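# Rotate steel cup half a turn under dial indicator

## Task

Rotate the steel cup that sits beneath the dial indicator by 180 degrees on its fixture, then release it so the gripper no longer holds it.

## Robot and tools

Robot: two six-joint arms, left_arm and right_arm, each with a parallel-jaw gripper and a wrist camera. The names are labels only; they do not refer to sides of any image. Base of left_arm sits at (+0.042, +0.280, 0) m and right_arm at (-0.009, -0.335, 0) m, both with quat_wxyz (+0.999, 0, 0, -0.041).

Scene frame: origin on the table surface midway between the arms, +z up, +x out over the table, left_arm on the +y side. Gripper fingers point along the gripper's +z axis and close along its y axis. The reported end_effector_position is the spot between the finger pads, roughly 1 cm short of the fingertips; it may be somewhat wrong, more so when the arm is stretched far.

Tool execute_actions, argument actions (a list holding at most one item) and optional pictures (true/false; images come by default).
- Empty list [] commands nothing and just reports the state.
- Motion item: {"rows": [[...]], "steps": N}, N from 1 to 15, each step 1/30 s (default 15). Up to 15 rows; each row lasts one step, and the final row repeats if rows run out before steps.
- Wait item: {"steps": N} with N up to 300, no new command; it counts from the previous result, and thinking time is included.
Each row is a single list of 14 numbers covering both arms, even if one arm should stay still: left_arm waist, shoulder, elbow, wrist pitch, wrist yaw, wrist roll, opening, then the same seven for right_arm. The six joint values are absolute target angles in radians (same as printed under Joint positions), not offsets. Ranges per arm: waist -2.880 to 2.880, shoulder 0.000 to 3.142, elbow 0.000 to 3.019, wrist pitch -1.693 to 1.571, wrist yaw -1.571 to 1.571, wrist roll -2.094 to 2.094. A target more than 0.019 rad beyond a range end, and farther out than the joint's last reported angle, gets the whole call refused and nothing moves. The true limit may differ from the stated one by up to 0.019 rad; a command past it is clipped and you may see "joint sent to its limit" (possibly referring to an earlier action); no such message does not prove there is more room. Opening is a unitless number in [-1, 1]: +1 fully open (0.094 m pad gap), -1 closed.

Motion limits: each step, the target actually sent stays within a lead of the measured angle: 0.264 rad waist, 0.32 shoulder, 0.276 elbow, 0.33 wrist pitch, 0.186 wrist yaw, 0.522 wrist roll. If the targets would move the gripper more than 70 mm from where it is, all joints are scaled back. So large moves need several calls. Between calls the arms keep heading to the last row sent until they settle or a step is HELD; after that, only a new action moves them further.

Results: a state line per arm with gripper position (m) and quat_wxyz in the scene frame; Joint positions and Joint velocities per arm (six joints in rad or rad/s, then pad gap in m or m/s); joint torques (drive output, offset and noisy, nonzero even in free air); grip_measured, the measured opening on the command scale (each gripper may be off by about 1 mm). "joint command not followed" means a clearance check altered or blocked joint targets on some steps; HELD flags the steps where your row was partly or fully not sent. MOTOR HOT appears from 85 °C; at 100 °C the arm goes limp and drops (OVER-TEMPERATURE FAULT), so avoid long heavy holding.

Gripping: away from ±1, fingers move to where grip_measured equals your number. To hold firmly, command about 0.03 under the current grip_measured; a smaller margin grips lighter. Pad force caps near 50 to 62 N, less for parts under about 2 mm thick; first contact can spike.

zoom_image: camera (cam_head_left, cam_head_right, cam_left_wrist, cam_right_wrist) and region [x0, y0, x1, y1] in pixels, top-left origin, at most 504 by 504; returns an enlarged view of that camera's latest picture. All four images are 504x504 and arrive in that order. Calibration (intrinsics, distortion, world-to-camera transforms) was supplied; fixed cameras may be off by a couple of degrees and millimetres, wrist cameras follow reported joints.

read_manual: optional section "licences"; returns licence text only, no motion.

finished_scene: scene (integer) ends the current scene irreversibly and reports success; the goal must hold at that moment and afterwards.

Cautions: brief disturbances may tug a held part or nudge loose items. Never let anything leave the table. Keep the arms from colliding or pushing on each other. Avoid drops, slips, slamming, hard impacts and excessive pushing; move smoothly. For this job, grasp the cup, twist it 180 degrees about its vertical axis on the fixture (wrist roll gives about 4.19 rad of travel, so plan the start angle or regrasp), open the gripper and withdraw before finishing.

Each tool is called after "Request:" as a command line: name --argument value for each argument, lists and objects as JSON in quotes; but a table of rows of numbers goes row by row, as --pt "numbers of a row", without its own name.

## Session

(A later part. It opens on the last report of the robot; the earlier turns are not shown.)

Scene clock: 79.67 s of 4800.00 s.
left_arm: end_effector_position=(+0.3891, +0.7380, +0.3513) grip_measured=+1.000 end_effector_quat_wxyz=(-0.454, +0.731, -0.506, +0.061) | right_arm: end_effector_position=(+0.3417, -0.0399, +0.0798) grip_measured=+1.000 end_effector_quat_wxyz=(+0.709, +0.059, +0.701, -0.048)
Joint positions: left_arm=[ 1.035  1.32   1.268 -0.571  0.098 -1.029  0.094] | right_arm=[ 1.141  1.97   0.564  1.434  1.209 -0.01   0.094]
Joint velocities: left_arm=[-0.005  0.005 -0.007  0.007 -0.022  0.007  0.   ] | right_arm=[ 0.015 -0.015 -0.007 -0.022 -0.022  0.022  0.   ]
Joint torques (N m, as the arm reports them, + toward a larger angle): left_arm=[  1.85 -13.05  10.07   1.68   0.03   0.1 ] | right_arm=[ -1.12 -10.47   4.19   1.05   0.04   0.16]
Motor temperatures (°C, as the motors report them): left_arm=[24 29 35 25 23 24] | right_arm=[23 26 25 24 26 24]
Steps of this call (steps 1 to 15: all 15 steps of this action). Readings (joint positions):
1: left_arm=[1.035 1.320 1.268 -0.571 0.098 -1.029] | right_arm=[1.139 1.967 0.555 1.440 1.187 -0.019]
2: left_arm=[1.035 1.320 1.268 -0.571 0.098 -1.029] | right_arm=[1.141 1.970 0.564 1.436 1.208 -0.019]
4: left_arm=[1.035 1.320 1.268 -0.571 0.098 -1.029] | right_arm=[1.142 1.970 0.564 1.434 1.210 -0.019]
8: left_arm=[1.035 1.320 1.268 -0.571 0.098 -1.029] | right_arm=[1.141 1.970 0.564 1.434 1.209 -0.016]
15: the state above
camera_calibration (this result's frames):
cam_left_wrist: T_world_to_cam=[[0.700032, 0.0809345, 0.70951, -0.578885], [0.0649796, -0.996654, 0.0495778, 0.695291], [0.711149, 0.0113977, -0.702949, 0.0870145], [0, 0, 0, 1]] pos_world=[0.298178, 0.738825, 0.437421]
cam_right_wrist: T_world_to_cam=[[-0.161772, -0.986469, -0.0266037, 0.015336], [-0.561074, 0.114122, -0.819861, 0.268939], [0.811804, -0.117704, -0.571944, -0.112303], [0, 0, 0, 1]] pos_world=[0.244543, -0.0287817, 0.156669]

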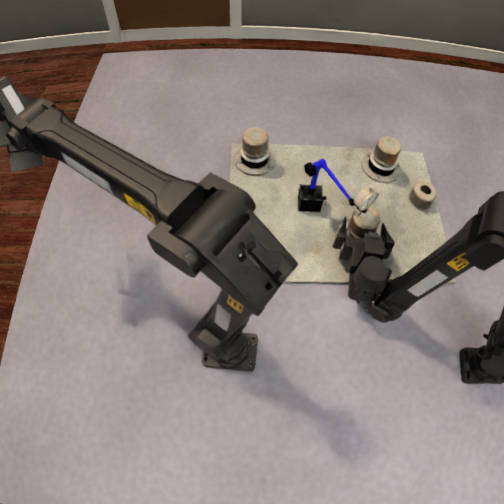

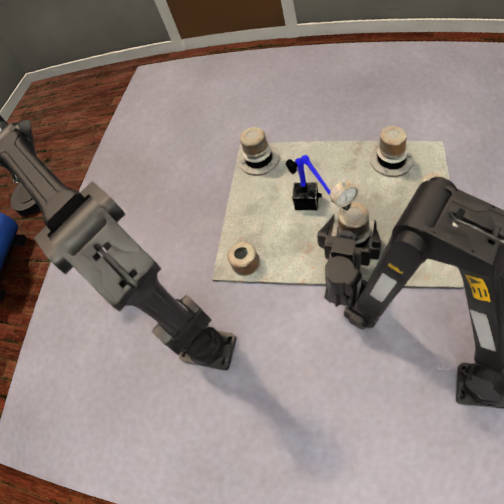

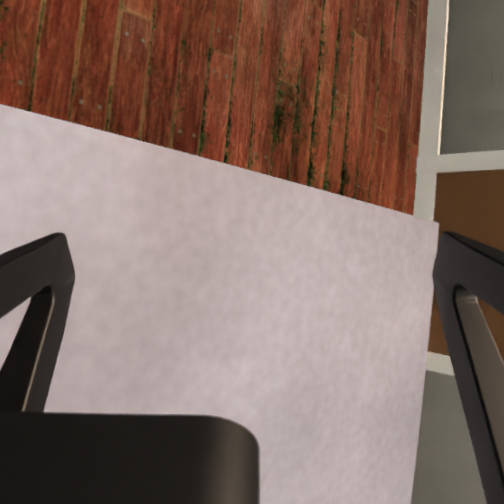

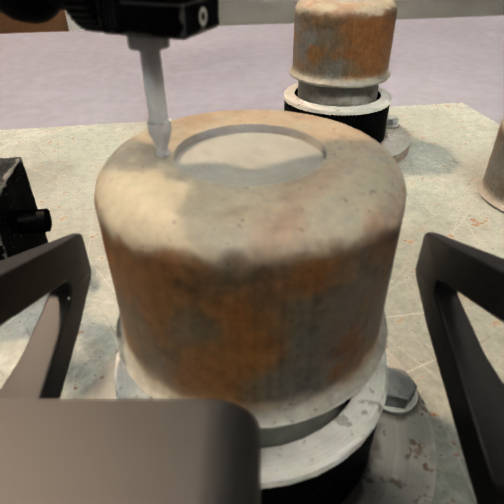

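Request:
execute_actions --actions '[{"rows":[[1.035,1.32,1.268,-0.571,0.098,-1.029,1,1.1,1.975,0.508,1.462,1.045,0,1],[1.035,1.32,1.268,-0.571,0.098,-1.029,1,1.1,1.975,0.508,1.462,1.045,0,1],[1.035,1.32,1.268,-0.571,0.098,-1.029,1,1.062,1.966,0.46,1.5,0.885,0,1],[1.035,1.32,1.268,-0.571,0.098,-1.029,1,1.062,1.966,0.46,1.5,0.885,0,1],[1.035,1.32,1.268,-0.571,0.098,-1.029,1,1.02,1.96,0.42,1.535,0.72,0,1],[1.035,1.32,1.268,-0.571,0.098,-1.029,1,1.02,1.96,0.42,1.535,0.72,0,1],[1.035,1.32,1.268,-0.571,0.098,-1.029,1,0.965,1.958,0.392,1.55,0.57,0,1],[1.035,1.32,1.268,-0.571,0.098,-1.029,1,0.965,1.958,0.392,1.55,0.57,0,1],[1.035,1.32,1.268,-0.571,0.098,-1.029,1,0.91,1.956,0.375,1.565,0.415,0,1],[1.035,1.32,1.268,-0.571,0.098,-1.029,1,0.91,1.956,0.375,1.565,0.415,0,1],[1.035,1.32,1.268,-0.571,0.098,-1.029,1,0.86,1.955,0.362,1.57,0.26,0,1],[1.035,1.32,1.268,-0.571,0.098,-1.029,1,0.86,1.955,0.362,1.57,0.26,0,1],[1.035,1.32,1.268,-0.571,0.098,-1.029,1,0.805,1.955,0.355,1.57,0.105,0,1],[1.035,1.32,1.268,-0.571,0.098,-1.029,1,0.805,1.955,0.355,1.57,0.105,0,1],[1.035,1.32,1.268,-0.571,0.098,-1.029,1,0.75,1.955,0.355,1.57,-0.045,0,1]]}]' --pictures false

Request:
execute_actions --actions '[{"rows":[[1.035,1.32,1.268,-0.571,0.098,-1.029,1,0.75,1.955,0.355,1.57,-0.045,0,1],[1.035,1.32,1.268,-0.571,0.098,-1.029,1,0.695,1.955,0.36,1.57,-0.205,0,1],[1.035,1.32,1.268,-0.571,0.098,-1.029,1,0.695,1.955,0.36,1.57,-0.205,0,1],[1.035,1.32,1.268,-0.571,0.098,-1.029,1,0.64,1.955,0.372,1.565,-0.36,0,1],[1.035,1.32,1.268,-0.571,0.098,-1.029,1,0.64,1.955,0.372,1.565,-0.36,0,1],[1.035,1.32,1.268,-0.571,0.098,-1.029,1,0.585,1.955,0.39,1.555,-0.52,0,1],[1.035,1.32,1.268,-0.571,0.098,-1.029,1,0.585,1.955,0.39,1.555,-0.52,0,1],[1.035,1.32,1.268,-0.571,0.098,-1.029,1,0.548,1.96,0.42,1.535,-0.65,0,1],[1.035,1.32,1.268,-0.571,0.098,-1.029,1,0.548,1.96,0.42,1.535,-0.65,0,1],[1.035,1.32,1.268,-0.571,0.098,-1.029,1,0.515,1.963,0.45,1.51,-0.79,0,1],[1.035,1.32,1.268,-0.571,0.098,-1.029,1,0.515,1.963,0.45,1.51,-0.79,0,1],[1.035,1.32,1.268,-0.571,0.098,-1.029,1,0.485,1.967,0.48,1.485,-0.92,0,1],[1.035,1.32,1.268,-0.571,0.098,-1.029,1,0.485,1.967,0.48,1.485,-0.92,0,1],[1.035,1.32,1.268,-0.571,0.098,-1.029,1,0.46,1.97,0.51,1.465,-1.05,0,1]]}]' --pictures false

Request:
execute_actions --actions '[{"rows":[[1.035,1.32,1.268,-0.571,0.098,-1.029,1,0.46,1.97,0.51,1.465,-1.05,0,1],[1.035,1.32,1.268,-0.571,0.098,-1.029,1,0.46,1.97,0.51,1.465,-1.05,0,1],[1.035,1.32,1.268,-0.571,0.098,-1.029,1,0.46,1.97,0.51,1.465,-1.05,0,1],[1.035,1.32,1.268,-0.571,0.098,-1.029,1,0.46,1.97,0.51,1.465,-1.05,0,1],[1.035,1.32,1.268,-0.571,0.098,-1.029,1,0.46,1.97,0.51,1.465,-1.05,0,1],[1.035,1.32,1.268,-0.571,0.098,-1.029,1,0.46,1.97,0.51,1.465,-1.05,0,0.4]]}]' --pictures false

Request:
execute_actions --actions '[{"rows":[[1.035,1.32,1.268,-0.571,0.098,-1.029,1,0.485,1.967,0.48,1.485,-0.92,0,0.4],[1.035,1.32,1.268,-0.571,0.098,-1.029,1,0.485,1.967,0.48,1.485,-0.92,0,0.4],[1.035,1.32,1.268,-0.571,0.098,-1.029,1,0.515,1.963,0.45,1.51,-0.79,0,0.4],[1.035,1.32,1.268,-0.571,0.098,-1.029,1,0.515,1.963,0.45,1.51,-0.79,0,0.4],[1.035,1.32,1.268,-0.571,0.098,-1.029,1,0.548,1.96,0.42,1.535,-0.65,0,0.4],[1.035,1.32,1.268,-0.571,0.098,-1.029,1,0.548,1.96,0.42,1.535,-0.65,0,0.4],[1.035,1.32,1.268,-0.571,0.098,-1.029,1,0.585,1.955,0.39,1.555,-0.52,0,0.4],[1.035,1.32,1.268,-0.571,0.098,-1.029,1,0.585,1.955,0.39,1.555,-0.52,0,0.4],[1.035,1.32,1.268,-0.571,0.098,-1.029,1,0.64,1.955,0.372,1.565,-0.36,0,0.4],[1.035,1.32,1.268,-0.571,0.098,-1.029,1,0.64,1.955,0.372,1.565,-0.36,0,0.4],[1.035,1.32,1.268,-0.571,0.098,-1.029,1,0.695,1.955,0.36,1.57,-0.205,0,0.4],[1.035,1.32,1.268,-0.571,0.098,-1.029,1,0.695,1.955,0.36,1.57,-0.205,0,0.4],[1.035,1.32,1.268,-0.571,0.098,-1.029,1,0.75,1.955,0.355,1.57,-0.045,0,0.4],[1.035,1.32,1.268,-0.571,0.098,-1.029,1,0.75,1.955,0.355,1.57,-0.045,0,0.4],[1.035,1.32,1.268,-0.571,0.098,-1.029,1,0.81,1.955,0.355,1.57,0.105,0,0.4]]}]' --pictures false

Request:
execute_actions --actions '[{"rows":[[1.035,1.32,1.268,-0.571,0.098,-1.029,1,0.81,1.955,0.355,1.57,0.105,0,0.4],[1.035,1.32,1.268,-0.571,0.098,-1.029,1,0.865,1.955,0.362,1.57,0.26,0,0.4],[1.035,1.32,1.268,-0.571,0.098,-1.029,1,0.865,1.955,0.362,1.57,0.26,0,0.4],[1.035,1.32,1.268,-0.571,0.098,-1.029,1,0.918,1.956,0.375,1.565,0.415,0,0.4],[1.035,1.32,1.268,-0.571,0.098,-1.029,1,0.918,1.956,0.375,1.565,0.415,0,0.4],[1.035,1.32,1.268,-0.571,0.098,-1.029,1,0.97,1.958,0.392,1.55,0.57,0,0.4],[1.035,1.32,1.268,-0.571,0.098,-1.029,1,0.97,1.958,0.392,1.55,0.57,0,0.4],[1.035,1.32,1.268,-0.571,0.098,-1.029,1,1.02,1.96,0.42,1.535,0.72,0,0.4],[1.035,1.32,1.268,-0.571,0.098,-1.029,1,1.02,1.96,0.42,1.535,0.72,0,0.4],[1.035,1.32,1.268,-0.571,0.098,-1.029,1,1.062,1.966,0.46,1.5,0.885,0,0.4],[1.035,1.32,1.268,-0.571,0.098,-1.029,1,1.062,1.966,0.46,1.5,0.885,0,0.4],[1.035,1.32,1.268,-0.571,0.098,-1.029,1,1.1,1.975,0.508,1.462,1.045,0,0.4],[1.035,1.32,1.268,-0.571,0.098,-1.029,1,1.1,1.975,0.508,1.462,1.045,0,0.4],[1.035,1.32,1.268,-0.571,0.098,-1.029,1,1.13,1.985,0.567,1.42,1.225,0,0.4]]}]' --pictures false

Request:
execute_actions --actions '[{"rows":[[1.035,1.32,1.268,-0.571,0.098,-1.029,1,1.13,1.985,0.567,1.42,1.225,0,0.4],[1.035,1.32,1.268,-0.571,0.098,-1.029,1,1.13,1.985,0.567,1.42,1.225,0,0.4],[1.035,1.32,1.268,-0.571,0.098,-1.029,1,1.13,1.985,0.567,1.42,1.225,0,0.4],[1.035,1.32,1.268,-0.571,0.098,-1.029,1,1.13,1.985,0.567,1.42,1.225,0,0.4],[1.035,1.32,1.268,-0.571,0.098,-1.029,1,1.13,1.985,0.567,1.42,1.225,0,0.4],[1.035,1.32,1.268,-0.571,0.098,-1.029,1,1.13,1.985,0.567,1.42,1.225,0,0.4],[1.035,1.32,1.268,-0.571,0.098,-1.029,1,1.13,1.985,0.567,1.42,1.21,0,1]]}]'

Scene clock: 150.50 s of 4800.00 s.
left_arm: end_effector_position=(+0.3891, +0.7380, +0.3513) grip_measured=+1.000 end_effector_quat_wxyz=(-0.454, +0.731, -0.506, +0.061) | right_arm: end_effector_position=(+0.3411, -0.0304, +0.0566) grip_measured=+1.000 end_effector_quat_wxyz=(+0.647, -0.249, +0.684, +0.227)
Joint positions: left_arm=[ 1.035  1.32   1.268 -0.571  0.098 -1.029  0.094] | right_arm=[ 0.817  1.968  0.365  1.543  0.049 -0.009  0.094]
Joint velocities: left_arm=[ 0.005  0.015  0.012  0.002  0.007 -0.051  0.   ] | right_arm=[-0.845 -0.005 -0.085  0.046 -1.912 -0.022  0.   ]
Joint torques (N m, as the arm reports them, + toward a larger angle): left_arm=[  1.84 -13.05  10.07   1.69   0.03   0.1 ] | right_arm=[ -1.67 -10.91   1.69   3.07  -0.84   0.24]
Motor temperatures (°C, as the motors report them): left_arm=[24 29 37 25 23 24] | right_arm=[23 26 24 24 25 24]
Steps of this call (steps 1 to 15: the robot went on to your last target; steps 16 to 90: nothing new was sent; then 67.33 s passed at rest; steps 91 to 105: all 15 steps of this action). Readings (joint positions):
91: left_arm=[1.035 1.320 1.268 -0.571 0.098 -1.029] | right_arm=[1.137 1.970 0.555 1.436 1.123 -0.009]
92: left_arm=[1.035 1.320 1.268 -0.571 0.098 -1.029] | right_arm=[1.133 1.970 0.544 1.439 1.083 -0.009]
94: left_arm=[1.035 1.320 1.268 -0.571 0.098 -1.029] | right_arm=[1.102 1.968 0.492 1.466 0.940 -0.013]
98: left_arm=[1.035 1.320 1.268 -0.571 0.098 -1.029] | right_arm=[1.010 1.968 0.412 1.510 0.612 -0.011]
105: the state above

Scene clock: 151.00 s of 4800.00 s.
left_arm: end_effector_position=(+0.3891, +0.7380, +0.3513) grip_measured=+1.000 end_effector_quat_wxyz=(-0.454, +0.731, -0.506, +0.061) | right_arm: end_effector_position=(+0.3306, -0.0379, +0.0724) grip_measured=+1.000 end_effector_quat_wxyz=(+0.542, -0.457, +0.539, +0.454)
Joint positions: left_arm=[ 1.035  1.32   1.268 -0.571  0.098 -1.029  0.094] | right_arm=[ 0.474  1.968  0.478  1.49  -1.01  -0.005  0.094]
Joint velocities: left_arm=[-0.005  0.005 -0.007 -0.002 -0.037 -0.037  0.   ] | right_arm=[-0.376 -0.005  0.432 -0.271 -1.018 -0.022  0.   ]
Joint torques (N m, as the arm reports them, + toward a larger angle): left_arm=[  1.81 -13.05  10.05   1.69   0.04   0.1 ] | right_arm=[  0.18 -10.67   3.44   1.48  -0.11   0.12]
Motor temperatures (°C, as the motors report them): left_arm=[24 29 37 25 23 24] | right_arm=[23 26 24 24 25 24]
Steps of this call (steps 1 to 15: all 15 steps of this action). Readings (joint positions):
1: left_arm=[1.035 1.320 1.268 -0.571 0.098 -1.029] | right_arm=[0.790 1.968 0.363 1.544 -0.006 -0.009]
2: left_arm=[1.035 1.320 1.268 -0.571 0.098 -1.029] | right_arm=[0.761 1.968 0.363 1.544 -0.105 -0.008]
4: left_arm=[1.035 1.320 1.268 -0.571 0.098 -1.029] | right_arm=[0.706 1.968 0.363 1.544 -0.256 -0.008]
8: left_arm=[1.035 1.320 1.268 -0.571 0.098 -1.029] | right_arm=[0.593 1.968 0.374 1.544 -0.563 -0.007]
15: the state above

Scene clock: 151.50 s of 4800.00 s.
left_arm: end_effector_position=(+0.3891, +0.7380, +0.3513) grip_measured=+1.000 end_effector_quat_wxyz=(-0.454, +0.731, -0.506, +0.061) | right_arm: end_effector_position=(+0.3385, -0.0387, +0.0755) grip_measured=+0.485 end_effector_quat_wxyz=(+0.543, -0.463, +0.531, +0.457)
Joint positions: left_arm=[ 1.035  1.32   1.268 -0.571  0.098 -1.029  0.094] | right_arm=[ 0.459  1.968  0.503  1.48  -1.041 -0.005  0.07 ]
Joint velocities: left_arm=[-0.015  0.005  0.017 -0.002 -0.007  0.022  0.   ] | right_arm=[-0.005 -0.015 -0.017 -0.012  0.037 -0.051 -0.001]
Joint torques (N m, as the arm reports them, + toward a larger angle): left_arm=[  1.84 -13.08  10.07   1.69   0.04   0.1 ] | right_arm=[ -0.29 -10.81   3.95   1.14  -0.41   0.11]
Motor temperatures (°C, as the motors report them): left_arm=[24 29 37 25 23 24] | right_arm=[23 26 24 24 25 24]
Steps of this call (steps 1 to 15: all 15 steps of this action). Readings (joint positions):
1: left_arm=[1.035 1.320 1.268 -0.571 0.098 -1.029] | right_arm=[0.465 1.968 0.490 1.486 -1.031 -0.005]
2: left_arm=[1.035 1.320 1.268 -0.571 0.098 -1.029] | right_arm=[0.460 1.968 0.498 1.484 -1.038 -0.005]
4: left_arm=[1.035 1.320 1.268 -0.571 0.098 -1.029] | right_arm=[0.459 1.968 0.502 1.482 -1.044 -0.005]
8: left_arm=[1.035 1.320 1.268 -0.571 0.098 -1.029] | right_arm=[0.459 1.968 0.503 1.480 -1.041 -0.005]
15: the state above

Scene clock: 152.00 s of 4800.00 s.
left_arm: end_effector_position=(+0.3891, +0.7380, +0.3513) grip_measured=+1.000 end_effector_quat_wxyz=(-0.454, +0.731, -0.506, +0.061) | right_arm: end_effector_position=(+0.3416, -0.0388, +0.0751) grip_measured=+0.485 end_effector_quat_wxyz=(+0.658, -0.260, +0.662, +0.247)
Joint positions: left_arm=[ 1.035  1.32   1.268 -0.571  0.098 -1.029  0.094] | right_arm=[ 0.766  1.936  0.346  1.578 -0.051 -0.016  0.07 ]
Joint velocities: left_arm=[ 0.005 -0.005 -0.002 -0.007 -0.051  0.022  0.   ] | right_arm=[ 0.991 -0.054 -0.051  0.007  2.41  -0.037 -0.   ]
Joint torques (N m, as the arm reports them, + toward a larger angle): left_arm=[  1.81 -13.03  10.07   1.7    0.03   0.1 ] | right_arm=[-1.69 -7.8   3.59  1.7   0.88  0.25]
Motor temperatures (°C, as the motors report them): left_arm=[24 29 37 25 23 24] | right_arm=[23 26 24 24 25 24]
Steps of this call (steps 1 to 15: all 15 steps of this action). Readings (joint positions):
1: left_arm=[1.035 1.320 1.268 -0.571 0.098 -1.029] | right_arm=[0.462 1.968 0.498 1.481 -1.009 -0.008]
2: left_arm=[1.035 1.320 1.268 -0.571 0.098 -1.029] | right_arm=[0.472 1.965 0.487 1.488 -0.974 -0.009]
4: left_arm=[1.035 1.320 1.268 -0.571 0.098 -1.029] | right_arm=[0.501 1.958 0.454 1.509 -0.855 -0.012]
8: left_arm=[1.035 1.320 1.268 -0.571 0.098 -1.029] | right_arm=[0.578 1.949 0.396 1.553 -0.587 -0.015]
15: the state above

Scene clock: 152.50 s of 4800.00 s.
left_arm: end_effector_position=(+0.3891, +0.7380, +0.3513) grip_measured=+1.000 end_effector_quat_wxyz=(-0.454, +0.731, -0.506, +0.061) | right_arm: end_effector_position=(+0.3414, -0.0399, +0.0764) grip_measured=+0.485 end_effector_quat_wxyz=(+0.709, +0.028, +0.705, -0.029)
Joint positions: left_arm=[ 1.035  1.32   1.268 -0.571  0.098 -1.029  0.094] | right_arm=[ 1.129  1.97   0.534  1.449  1.127 -0.013  0.07 ]
Joint velocities: left_arm=[ 0.005  0.005 -0.007  0.002  0.007  0.007  0.   ] | right_arm=[ 0.415  0.171  0.823 -0.476  2.19   0.051 -0.   ]
Joint torques (N m, as the arm reports them, + toward a larger angle): left_arm=[  1.79 -13.05  10.07   1.7    0.03   0.1 ] | right_arm=[ -2.17 -10.61   1.96   1.91   0.83   0.2 ]
Motor temperatures (°C, as the motors report them): left_arm=[24 29 37 25 23 24] | right_arm=[23 26 24 24 26 24]
Steps of this call (steps 1 to 15: all 15 steps of this action). Readings (joint positions):
1: left_arm=[1.035 1.320 1.268 -0.571 0.098 -1.029] | right_arm=[0.795 1.935 0.346 1.578 0.028 -0.016]
2: left_arm=[1.035 1.320 1.268 -0.571 0.098 -1.029] | right_arm=[0.825 1.935 0.346 1.578 0.108 -0.015]
4: left_arm=[1.035 1.320 1.268 -0.571 0.098 -1.029] | right_arm=[0.882 1.937 0.353 1.576 0.265 -0.014]
8: left_arm=[1.035 1.320 1.268 -0.571 0.098 -1.029] | right_arm=[0.987 1.946 0.391 1.555 0.571 -0.013]
15: the state above

Scene clock: 153.00 s of 4800.00 s.
left_arm: end_effector_position=(+0.3891, +0.7380, +0.3513) grip_measured=+1.000 end_effector_quat_wxyz=(-0.454, +0.731, -0.506, +0.061) | right_arm: end_effector_position=(+0.3424, -0.0401, +0.0764) grip_measured=+1.000 end_effector_quat_wxyz=(+0.707, +0.055, +0.703, -0.051)
Joint positions: left_arm=[ 1.035  1.32   1.268 -0.571  0.098 -1.029  0.094] | right_arm=[ 1.139  1.977  0.565  1.429  1.206 -0.01   0.094]
Joint velocities: left_arm=[-0.015 -0.005  0.012 -0.012  0.022 -0.007  0.   ] | right_arm=[-0.005 -0.015  0.002  0.017 -0.007 -0.066  0.   ]
Joint torques (N m, as the arm reports them, + toward a larger angle): left_arm=[  1.81 -13.06  10.07   1.69   0.03   0.1 ] | right_arm=[ -1.18 -10.55   3.89   1.28   0.16   0.16]
Motor temperatures (°C, as the motors report them): left_arm=[24 29 37 25 23 24] | right_arm=[23 26 24 24 26 24]
Steps of this call (steps 1 to 15: all 15 steps of this action). Readings (joint positions):
1: left_arm=[1.035 1.320 1.268 -0.571 0.098 -1.029] | right_arm=[1.138 1.975 0.556 1.437 1.182 -0.013]
2: left_arm=[1.035 1.320 1.268 -0.571 0.098 -1.029] | right_arm=[1.139 1.977 0.564 1.432 1.202 -0.013]
4: left_arm=[1.035 1.320 1.268 -0.571 0.098 -1.029] | right_arm=[1.140 1.977 0.565 1.429 1.205 -0.013]
8: left_arm=[1.035 1.320 1.268 -0.571 0.098 -1.029] | right_arm=[1.139 1.977 0.565 1.429 1.206 -0.012]
15: the state above
camera_calibration (this result's frames):
cam_left_wrist: T_world_to_cam=[[0.700032, 0.0809345, 0.70951, -0.578885], [0.0649796, -0.996654, 0.0495778, 0.695291], [0.711149, 0.0113977, -0.702949, 0.0870145], [0, 0, 0, 1]] pos_world=[0.298178, 0.738825, 0.437421]
cam_right_wrist: T_world_to_cam=[[-0.161132, -0.986793, -0.0166025, 0.0141963], [-0.565625, 0.106119, -0.817806, 0.267588], [0.808768, -0.122384, -0.575254, -0.113722], [0, 0, 0, 1]] pos_world=[0.245617, -0.0283052, 0.153652]

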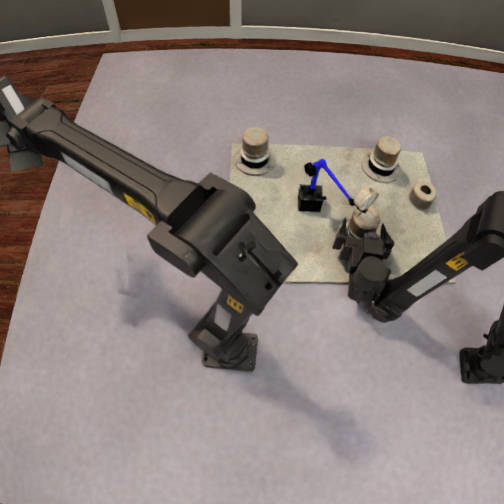

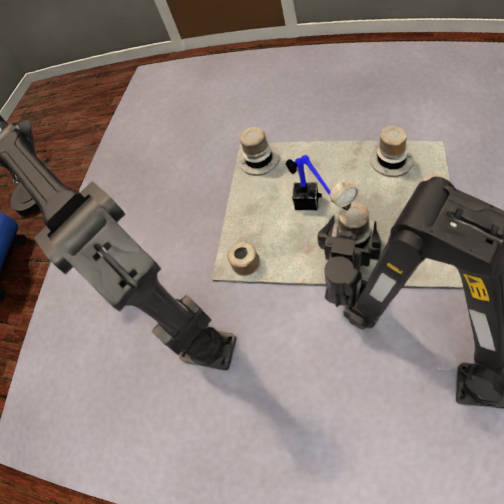

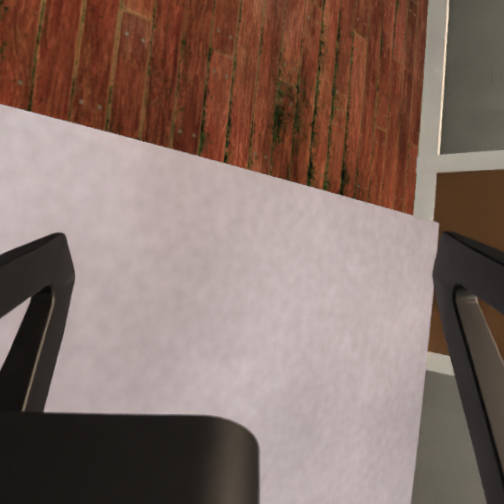

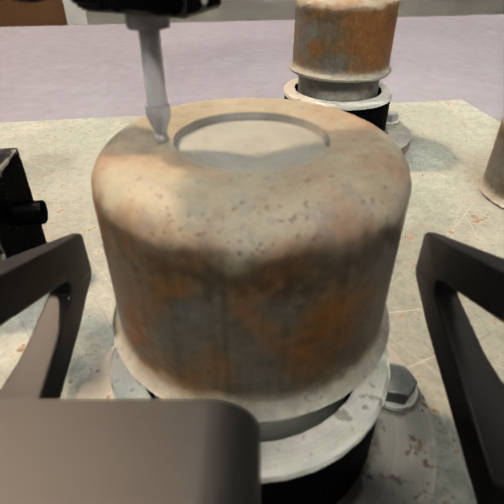

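Request:
finished_scene --scene 2

The scene is finished: the task was done.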